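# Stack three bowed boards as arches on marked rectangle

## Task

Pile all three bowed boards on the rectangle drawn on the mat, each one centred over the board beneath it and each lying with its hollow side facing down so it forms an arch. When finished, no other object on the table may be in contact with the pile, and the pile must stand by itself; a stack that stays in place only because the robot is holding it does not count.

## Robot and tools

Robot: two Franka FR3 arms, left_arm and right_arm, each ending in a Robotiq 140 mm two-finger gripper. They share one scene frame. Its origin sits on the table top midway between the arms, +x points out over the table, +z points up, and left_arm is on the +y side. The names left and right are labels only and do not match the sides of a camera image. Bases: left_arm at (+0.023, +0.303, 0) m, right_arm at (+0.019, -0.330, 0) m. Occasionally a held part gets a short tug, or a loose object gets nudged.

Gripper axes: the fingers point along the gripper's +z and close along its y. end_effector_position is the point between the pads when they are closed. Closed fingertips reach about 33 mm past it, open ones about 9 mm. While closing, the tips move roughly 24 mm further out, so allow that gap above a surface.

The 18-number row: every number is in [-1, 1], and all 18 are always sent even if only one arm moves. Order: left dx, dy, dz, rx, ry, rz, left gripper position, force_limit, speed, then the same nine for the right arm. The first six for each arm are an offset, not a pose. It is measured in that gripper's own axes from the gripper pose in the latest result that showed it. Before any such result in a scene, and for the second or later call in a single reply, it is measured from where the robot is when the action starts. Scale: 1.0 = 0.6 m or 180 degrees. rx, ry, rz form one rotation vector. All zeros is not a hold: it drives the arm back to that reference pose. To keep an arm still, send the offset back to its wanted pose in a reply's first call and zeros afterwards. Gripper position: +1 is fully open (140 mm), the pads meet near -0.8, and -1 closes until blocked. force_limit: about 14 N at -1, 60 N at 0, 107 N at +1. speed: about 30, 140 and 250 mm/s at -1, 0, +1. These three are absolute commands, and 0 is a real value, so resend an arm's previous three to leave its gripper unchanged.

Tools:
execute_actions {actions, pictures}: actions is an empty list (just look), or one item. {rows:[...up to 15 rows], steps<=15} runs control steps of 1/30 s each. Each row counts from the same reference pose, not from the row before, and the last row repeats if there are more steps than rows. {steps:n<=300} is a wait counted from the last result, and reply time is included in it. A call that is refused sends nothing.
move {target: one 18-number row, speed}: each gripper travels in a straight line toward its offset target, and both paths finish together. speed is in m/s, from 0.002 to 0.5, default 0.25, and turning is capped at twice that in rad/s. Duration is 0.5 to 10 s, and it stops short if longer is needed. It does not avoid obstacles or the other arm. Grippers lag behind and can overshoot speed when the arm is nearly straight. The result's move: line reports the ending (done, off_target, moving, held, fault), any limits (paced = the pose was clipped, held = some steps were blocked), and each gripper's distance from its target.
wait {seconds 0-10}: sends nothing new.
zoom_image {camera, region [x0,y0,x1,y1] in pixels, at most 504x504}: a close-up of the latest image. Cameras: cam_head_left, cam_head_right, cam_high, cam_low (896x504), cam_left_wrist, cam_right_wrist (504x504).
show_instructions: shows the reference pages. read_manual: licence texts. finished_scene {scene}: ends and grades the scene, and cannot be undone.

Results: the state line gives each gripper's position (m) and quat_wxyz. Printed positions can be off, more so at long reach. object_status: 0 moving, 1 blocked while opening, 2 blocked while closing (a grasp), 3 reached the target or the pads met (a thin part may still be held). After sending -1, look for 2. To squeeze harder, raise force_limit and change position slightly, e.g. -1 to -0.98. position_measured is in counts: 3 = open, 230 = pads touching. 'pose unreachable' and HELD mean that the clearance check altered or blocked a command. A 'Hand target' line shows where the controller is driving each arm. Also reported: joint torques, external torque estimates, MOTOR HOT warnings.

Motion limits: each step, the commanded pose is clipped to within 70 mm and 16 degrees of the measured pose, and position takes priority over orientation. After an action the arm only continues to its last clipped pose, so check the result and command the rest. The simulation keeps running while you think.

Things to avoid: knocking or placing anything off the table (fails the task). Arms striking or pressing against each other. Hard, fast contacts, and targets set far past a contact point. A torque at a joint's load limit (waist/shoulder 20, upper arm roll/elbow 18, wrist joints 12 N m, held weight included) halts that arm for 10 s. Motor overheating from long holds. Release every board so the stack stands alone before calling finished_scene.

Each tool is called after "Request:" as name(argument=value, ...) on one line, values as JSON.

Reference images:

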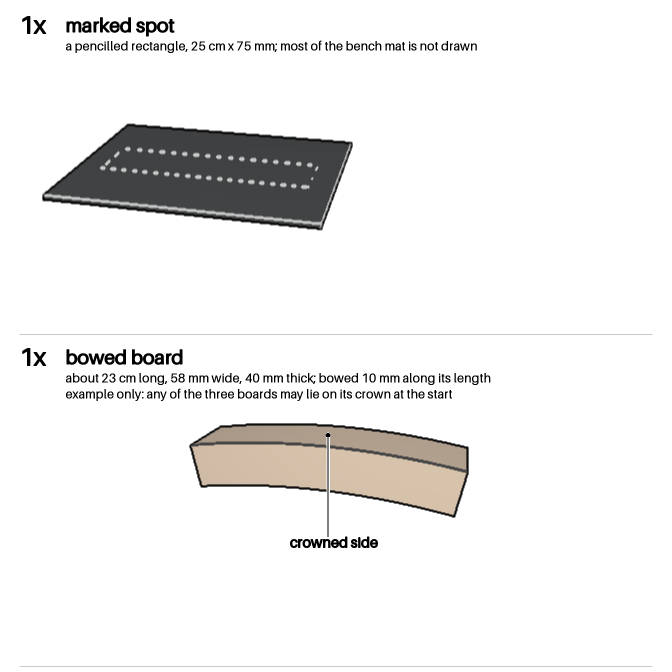

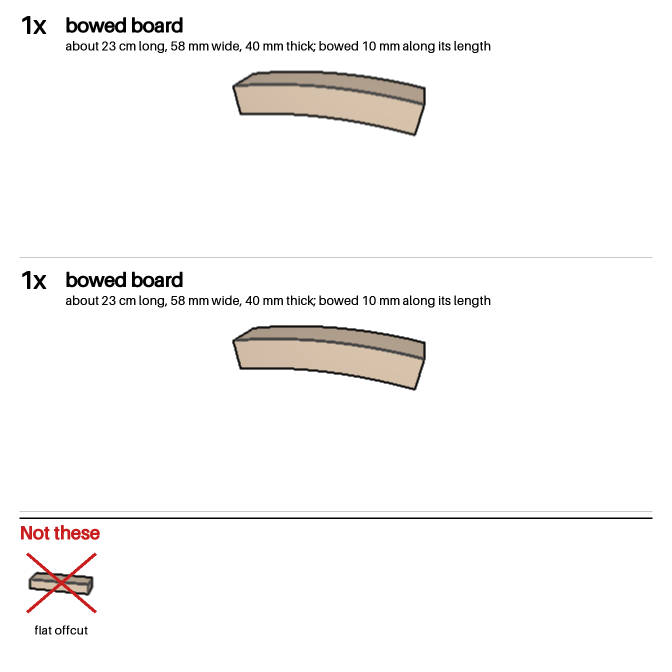

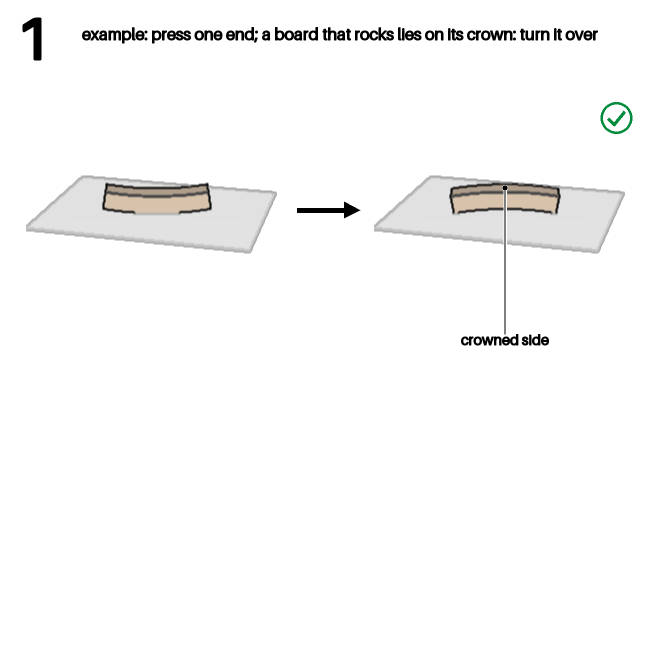

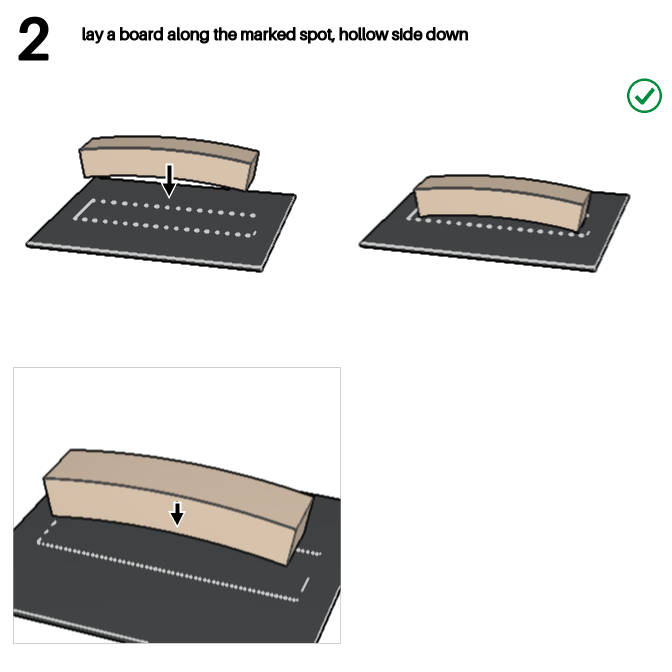

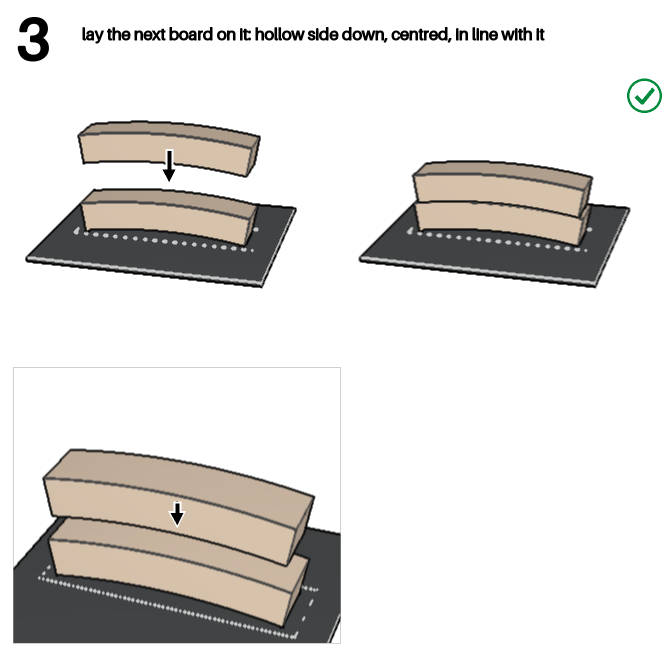

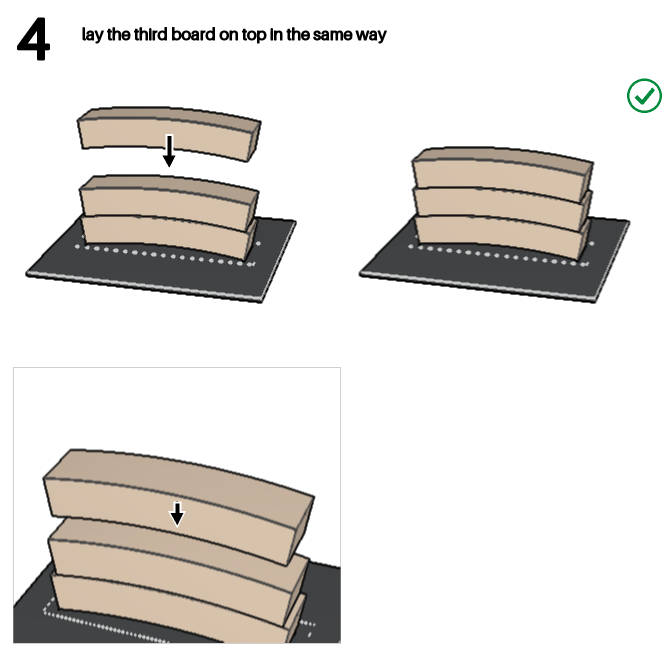

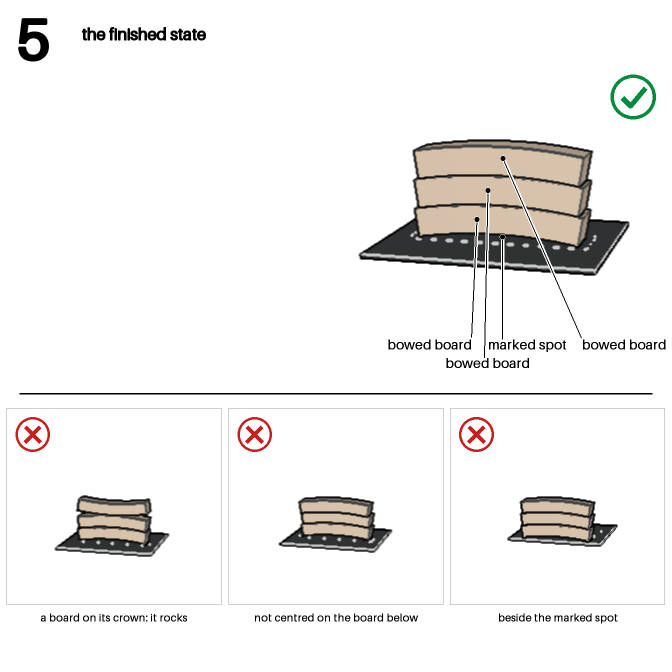

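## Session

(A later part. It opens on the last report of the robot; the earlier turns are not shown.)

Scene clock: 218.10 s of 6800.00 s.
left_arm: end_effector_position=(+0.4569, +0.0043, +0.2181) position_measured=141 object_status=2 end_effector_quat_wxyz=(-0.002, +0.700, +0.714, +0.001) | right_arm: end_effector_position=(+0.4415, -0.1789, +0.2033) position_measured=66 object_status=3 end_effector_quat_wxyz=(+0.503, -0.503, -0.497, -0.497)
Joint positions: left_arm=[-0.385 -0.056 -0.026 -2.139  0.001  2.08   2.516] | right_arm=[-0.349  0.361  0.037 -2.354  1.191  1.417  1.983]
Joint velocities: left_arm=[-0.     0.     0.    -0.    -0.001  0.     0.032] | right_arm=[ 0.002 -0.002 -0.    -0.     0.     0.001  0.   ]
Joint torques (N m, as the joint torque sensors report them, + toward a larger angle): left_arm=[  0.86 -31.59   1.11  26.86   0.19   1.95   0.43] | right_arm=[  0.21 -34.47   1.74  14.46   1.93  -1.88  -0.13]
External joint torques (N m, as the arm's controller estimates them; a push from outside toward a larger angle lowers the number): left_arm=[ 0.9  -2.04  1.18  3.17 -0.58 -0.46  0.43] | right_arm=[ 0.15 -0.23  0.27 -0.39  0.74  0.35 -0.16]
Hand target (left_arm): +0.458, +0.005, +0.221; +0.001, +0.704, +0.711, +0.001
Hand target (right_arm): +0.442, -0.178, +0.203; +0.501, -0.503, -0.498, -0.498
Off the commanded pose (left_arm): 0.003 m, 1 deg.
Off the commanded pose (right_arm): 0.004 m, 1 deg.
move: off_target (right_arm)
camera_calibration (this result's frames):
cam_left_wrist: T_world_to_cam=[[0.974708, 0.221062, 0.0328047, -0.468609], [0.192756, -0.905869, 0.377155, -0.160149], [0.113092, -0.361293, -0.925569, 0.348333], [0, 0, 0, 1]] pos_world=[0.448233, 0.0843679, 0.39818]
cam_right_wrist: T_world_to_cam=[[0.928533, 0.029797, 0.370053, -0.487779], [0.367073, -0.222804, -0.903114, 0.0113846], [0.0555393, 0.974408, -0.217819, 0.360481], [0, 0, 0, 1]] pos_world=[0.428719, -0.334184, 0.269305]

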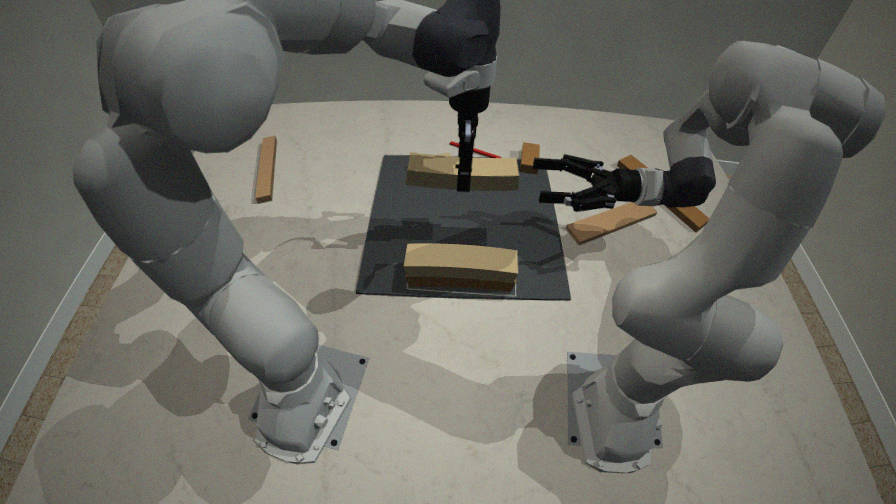

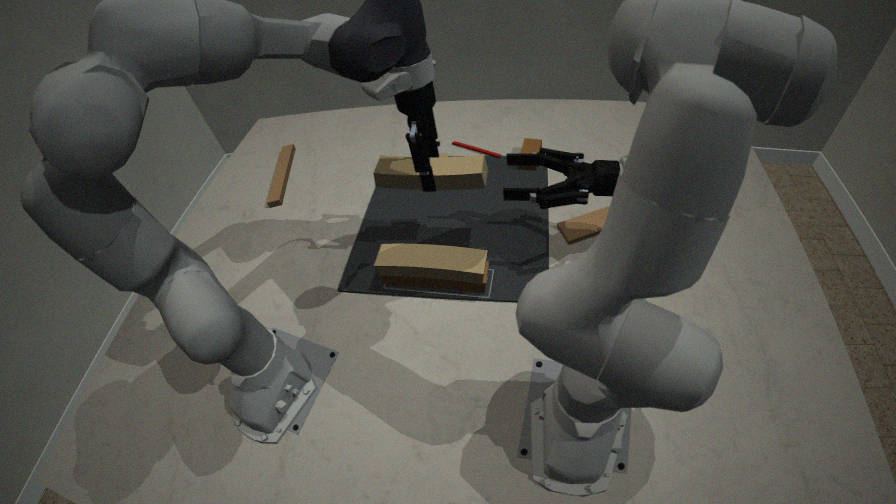

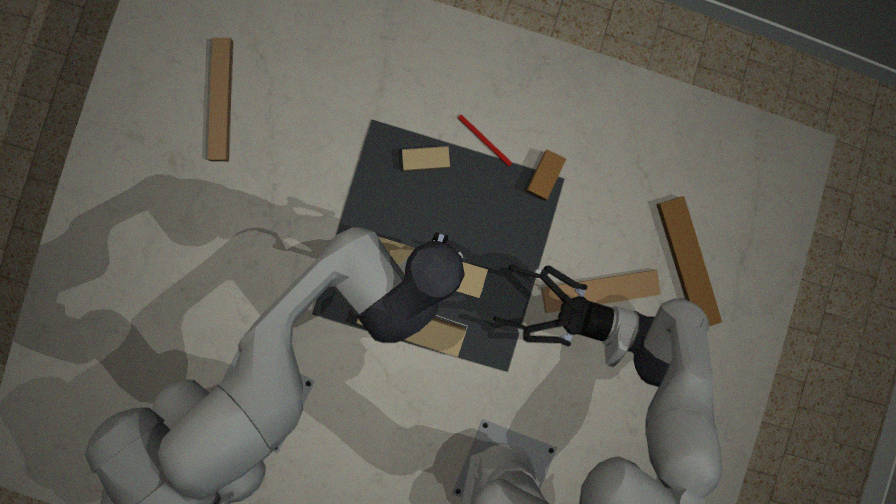

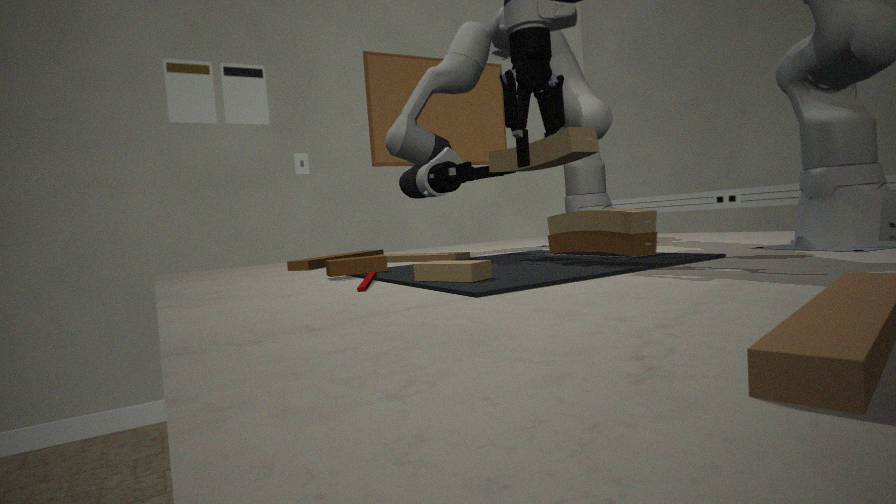

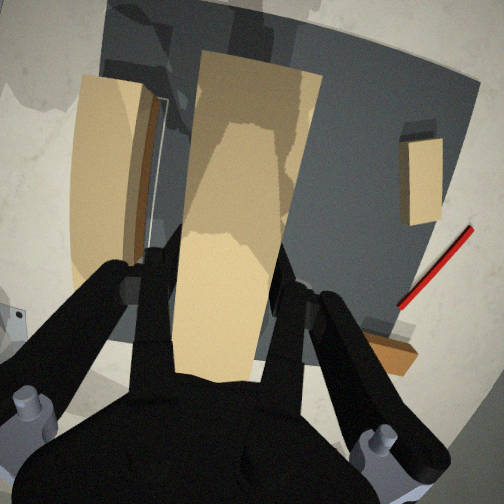

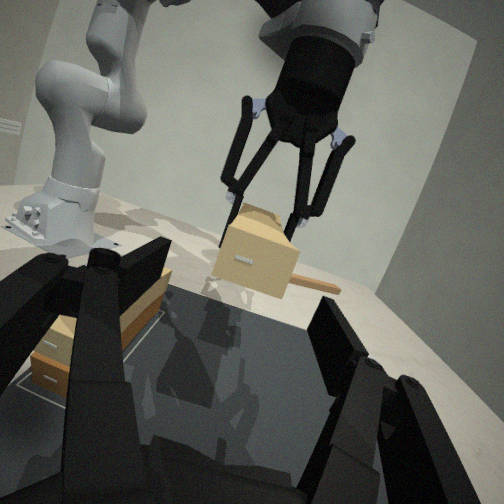

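Request:
execute_actions(actions=[], pictures=false)

Request:
move(target=[0,0.004,-0.005,0,0,0,-1,0,0,0.007,0.009,0.178,0,0,0,0.5,0.6,0], speed=0.12)

Scene clock: 239.17 s of 6800.00 s.
left_arm: end_effector_position=(+0.4569, +0.0043, +0.2181) position_measured=141 object_status=2 end_effector_quat_wxyz=(-0.002, +0.703, +0.711, +0.001) | right_arm: end_effector_position=(+0.4415, -0.1789, +0.2032) position_measured=66 object_status=3 end_effector_quat_wxyz=(+0.502, -0.503, -0.497, -0.497)
Joint positions: left_arm=[-0.385 -0.056 -0.026 -2.139  0.001  2.08   2.526] | right_arm=[-0.349  0.361  0.037 -2.354  1.191  1.417  1.983]
Joint velocities: left_arm=[-0.001 -0.001  0.    -0.002  0.     0.001 -0.   ] | right_arm=[ 0.001  0.    -0.001  0.    -0.001 -0.    -0.001]
Joint torques (N m, as the joint torque sensors report them, + toward a larger angle): left_arm=[  0.93 -31.57   0.92  27.27   0.18   1.96   0.38] | right_arm=[  0.73 -34.74   1.93  14.43   1.9   -1.91  -0.15]
External joint torques (N m, as the arm's controller estimates them; a push from outside toward a larger angle lowers the number): left_arm=[ 0.92 -1.99  0.92  3.58 -0.58 -0.44  0.38] | right_arm=[ 0.73 -0.66  0.52 -0.34  0.72  0.31 -0.18]
Hand target (left_arm): +0.458, +0.005, +0.221; +0.001, +0.704, +0.711, +0.001
Hand target (right_arm): +0.442, -0.178, +0.203; +0.501, -0.503, -0.498, -0.498
Off the commanded pose (left_arm): 0.003 m, 0 deg.
Off the commanded pose (right_arm): 0.004 m, 1 deg.
Steps of this call (steps 1 to 90: nothing new was sent; then 18.07 s passed at rest). Readings (end_effector_position | what the end effector reports):
1: left_arm (+0.4569, +0.0043, +0.2181) | right_arm (+0.4415, -0.1789, +0.2033) | left_arm position_measured=141 object_status=2 | right_arm position_measured=66 object_status=3
2: left_arm (+0.4569, +0.0043, +0.2181) | right_arm (+0.4415, -0.1789, +0.2033) | left_arm position_measured=141 object_status=2 | right_arm position_measured=66 object_status=3
4: left_arm (+0.4569, +0.0043, +0.2181) | right_arm (+0.4415, -0.1789, +0.2033) | left_arm position_measured=141 object_status=2 | right_arm position_measured=66 object_status=3
8: left_arm (+0.4569, +0.0043, +0.2181) | right_arm (+0.4415, -0.1789, +0.2033) | left_arm position_measured=141 object_status=2 | right_arm position_measured=66 object_status=3
90: the state above

Scene clock: 240.60 s of 6800.00 s.
left_arm: end_effector_position=(+0.4572, +0.0040, +0.2183) position_measured=141 object_status=2 end_effector_quat_wxyz=(-0.004, +0.703, +0.711, +0.001) | right_arm: end_effector_position=(+0.4458, -0.0740, +0.2067) position_measured=66 object_status=3 end_effector_quat_wxyz=(+0.503, -0.503, -0.498, -0.496)
Joint positions: left_arm=[-0.385 -0.051 -0.026 -2.132  0.001  2.073  2.526] | right_arm=[-0.208  0.307  0.147 -2.439  1.401  1.548  1.983]
Joint velocities: left_arm=[-0.     0.    -0.001 -0.001  0.    -0.001  0.001] | right_arm=[ 0.    -0.     0.001 -0.001  0.005  0.007  0.001]
Joint torques (N m, as the joint torque sensors report them, + toward a larger angle): left_arm=[  0.83 -30.96   0.61  27.97   0.67   1.89   0.2 ] | right_arm=[  0.86 -32.78   2.01  14.35   1.72  -1.82   0.05]
External joint torques (N m, as the arm's controller estimates them; a push from outside toward a larger angle lowers the number): left_arm=[ 0.97 -1.21  0.76  4.25 -0.1  -0.51  0.2 ] | right_arm=[ 0.74 -0.71 -0.12 -0.53  0.77  0.42  0.03]
Hand target (left_arm): +0.459, +0.004, +0.221; -0.002, +0.703, +0.711, +0.001
Hand target (right_arm): +0.446, -0.073, +0.206; +0.502, -0.504, -0.497, -0.496
Off the commanded pose (left_arm): 0.004 m, 0 deg.
Off the commanded pose (right_arm): 0.002 m, 0 deg.
move: off_target (left_arm)
camera_calibration (this result's frames):
cam_left_wrist: T_world_to_cam=[[0.976921, 0.211572, 0.0293873, -0.469015], [0.18551, -0.908571, 0.37428, -0.156516], [0.105887, -0.36019, -0.92685, 0.351914], [0, 0, 0, 1]] pos_world=[0.449963, 0.0837799, 0.398535]
cam_right_wrist: T_world_to_cam=[[0.92846, 0.0327954, 0.369982, -0.495857], [0.367691, -0.222181, -0.903017, 0.0360835], [0.0525881, 0.974454, -0.218344, 0.260144], [0, 0, 0, 1]] pos_world=[0.433435, -0.229219, 0.272843]

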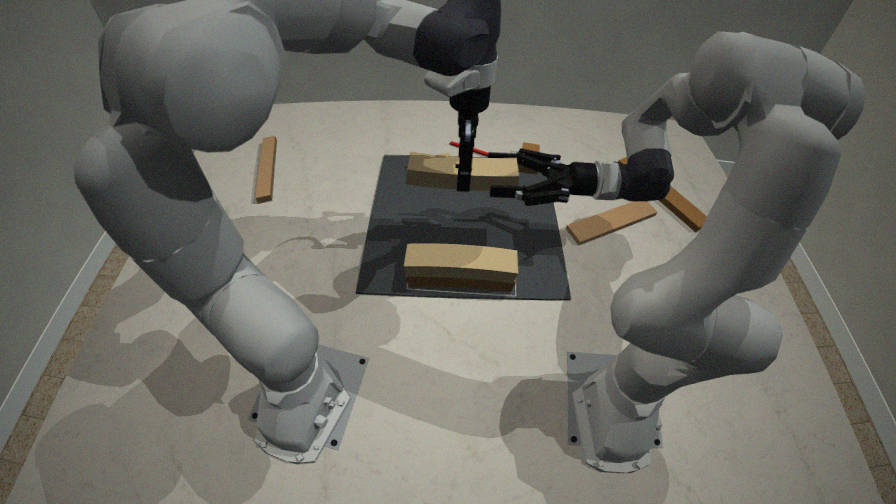

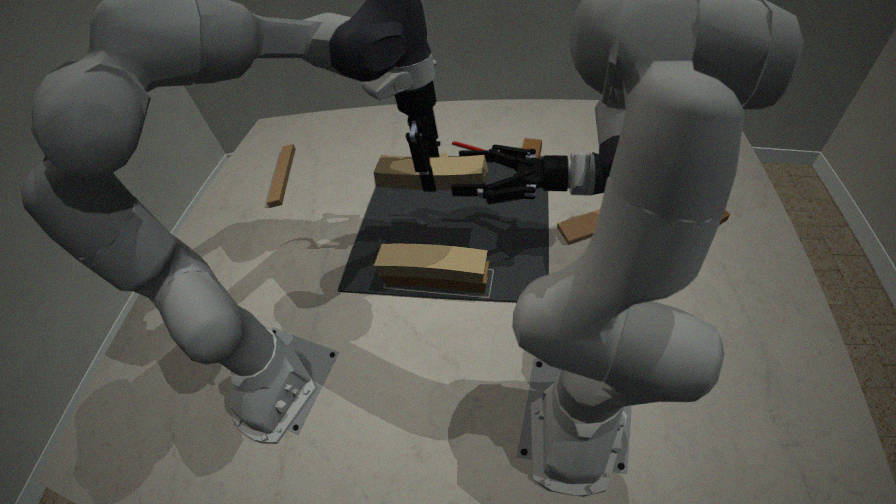

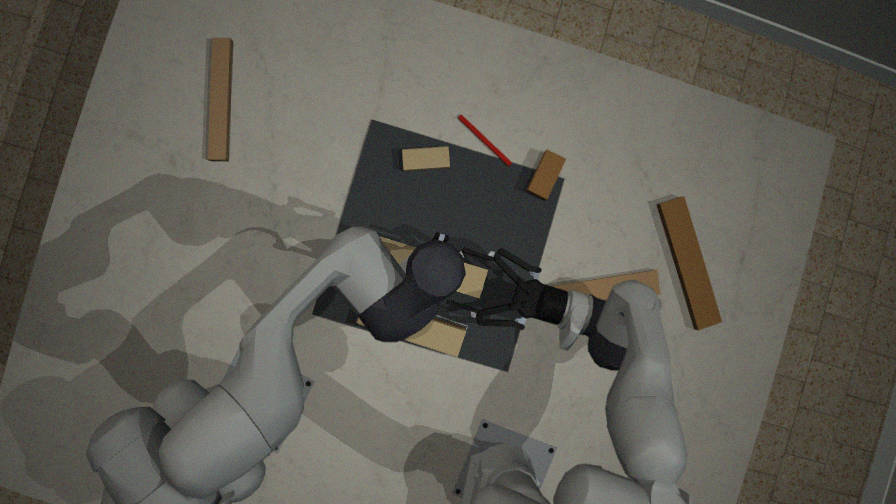

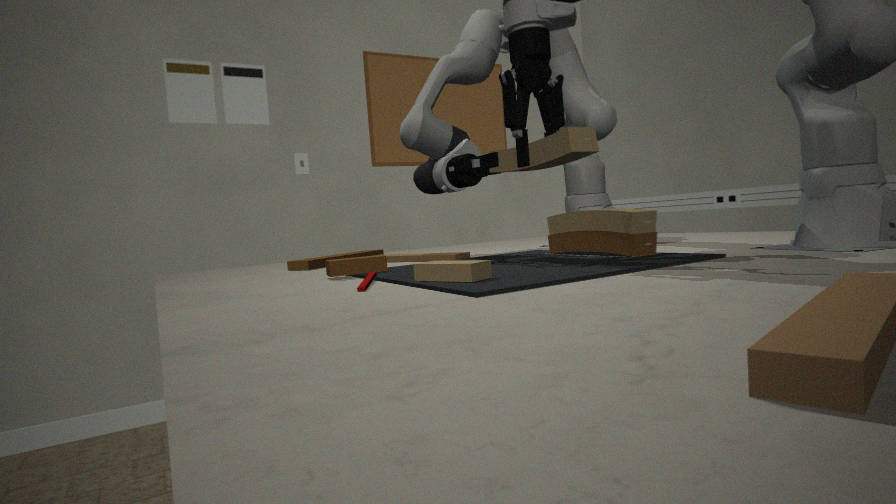

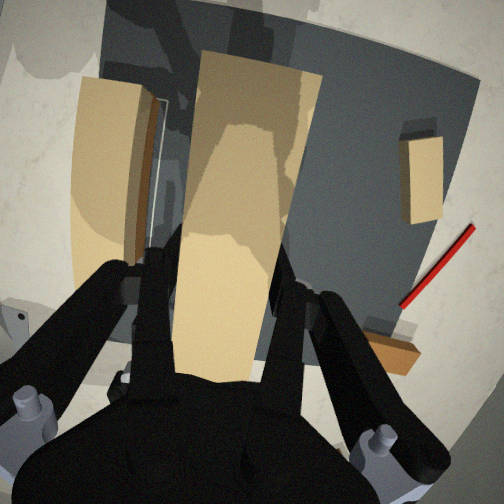

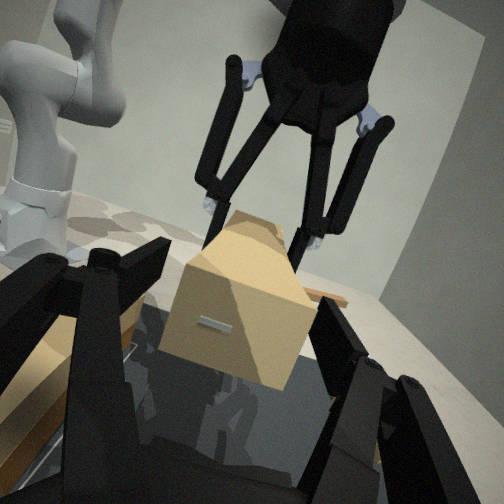

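Request:
move(target=[0,0.003,-0.005,0,0,0,-1,0,0,0.003,0.012,0,0,0,0,-1,0.6,-0.8])

Scene clock: 246.20 s of 6800.00 s.
left_arm: end_effector_position=(+0.4606, +0.0071, +0.2192) position_measured=141 object_status=2 end_effector_quat_wxyz=(-0.005, +0.700, +0.714, +0.001) | right_arm: end_effector_position=(+0.4509, -0.0739, +0.2084) position_measured=142 object_status=2 end_effector_quat_wxyz=(+0.503, -0.501, -0.499, -0.497)
Joint positions: left_arm=[-0.382 -0.047 -0.021 -2.124  0.003  2.068  2.524] | right_arm=[-0.206  0.314  0.147 -2.421  1.4    1.546  1.99 ]
Joint velocities: left_arm=[-0.    -0.001  0.     0.001 -0.     0.    -0.001] | right_arm=[ 0.001  0.    -0.     0.     0.001 -0.    -0.001]
Joint torques (N m, as the joint torque sensors report them, + toward a larger angle): left_arm=[ -1.56 -31.49  -1.74  26.6    0.24   1.75   0.26] | right_arm=[ -0.46 -31.33   2.08  18.07   1.92  -2.04   0.25]
External joint torques (N m, as the arm's controller estimates them; a push from outside toward a larger angle lowers the number): left_arm=[-1.52 -1.39 -1.69  2.72 -0.54 -0.67  0.26] | right_arm=[-0.51  1.07 -0.05  3.03  0.92  0.2   0.23]
Hand target (left_arm): +0.459, +0.004, +0.221; -0.004, +0.703, +0.711, +0.001
Hand target (right_arm): +0.453, -0.074, +0.208; +0.503, -0.503, -0.498, -0.497
Off the commanded pose (left_arm): 0.004 m, 1 deg.
Off the commanded pose (right_arm): 0.002 m, 0 deg.
After step 90, 1.50 s passed at rest.
move: off_target (left_arm)
camera_calibration (this result's frames):
cam_left_wrist: T_world_to_cam=[[0.974979, 0.220367, 0.0292318, -0.472188], [0.193976, -0.907605, 0.372327, -0.158237], [0.108579, -0.35734, -0.927641, 0.352477], [0, 0, 0, 1]] pos_world=[0.452796, 0.0863922, 0.399691]
cam_right_wrist: T_world_to_cam=[[0.927157, 0.0355556, 0.372981, -0.501043], [0.371306, -0.220349, -0.901986, 0.0340604], [0.0501154, 0.974773, -0.2175, 0.261189], [0, 0, 0, 1]] pos_world=[0.43881, -0.22928, 0.274411]

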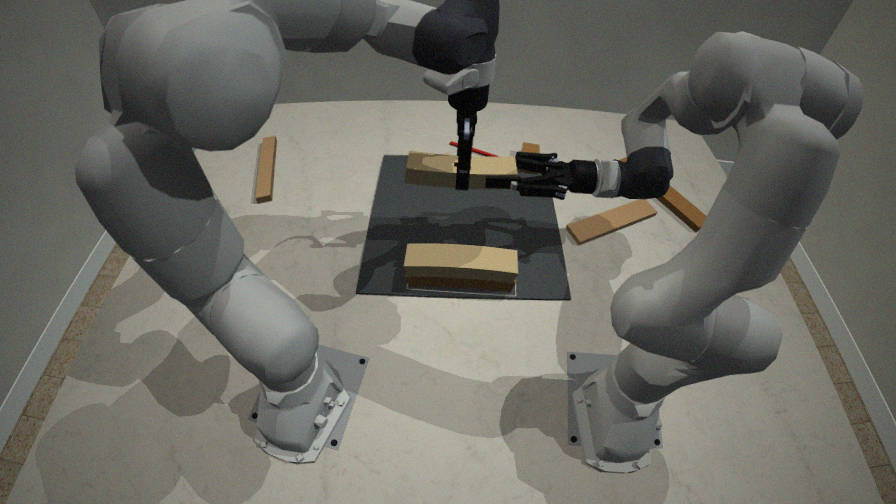

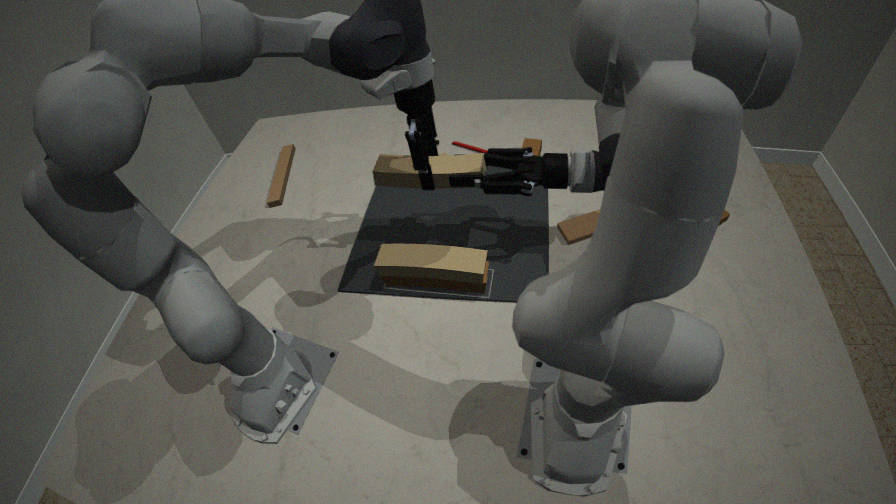

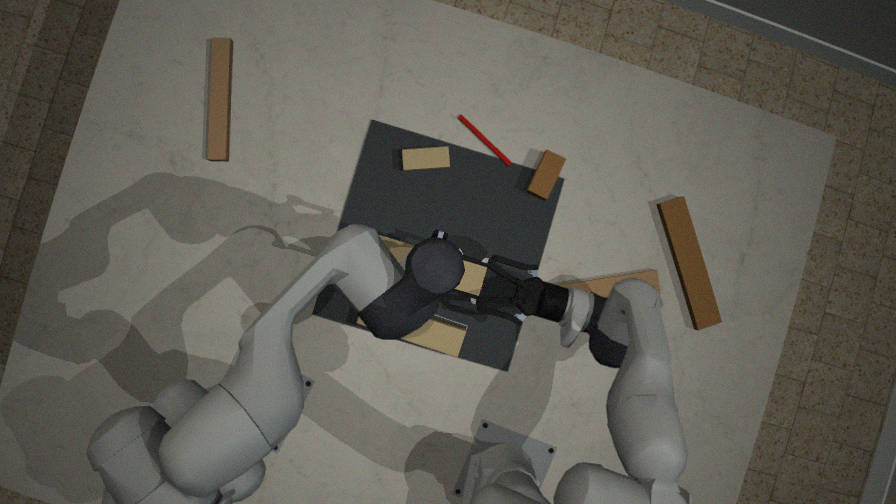

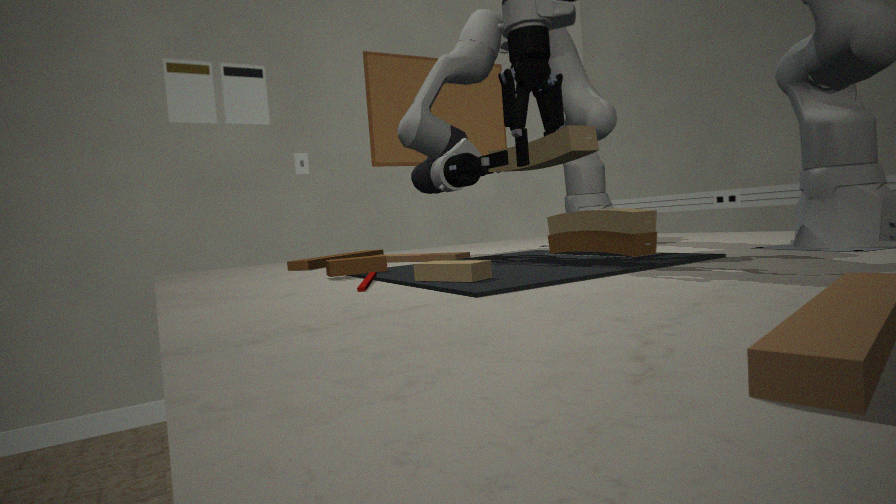

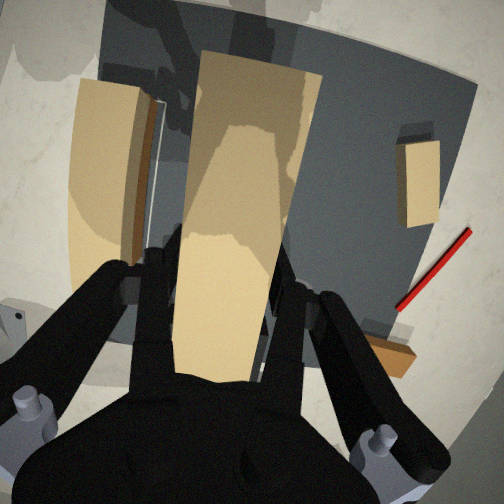

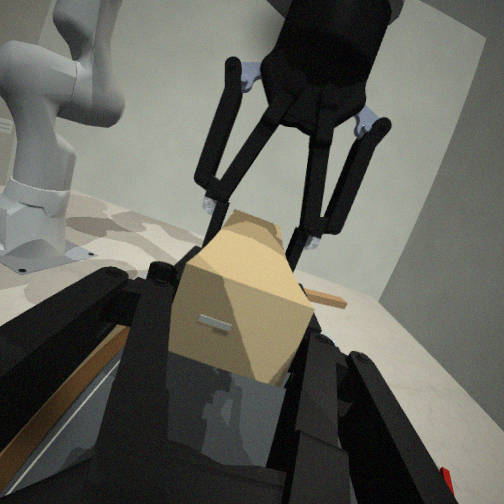

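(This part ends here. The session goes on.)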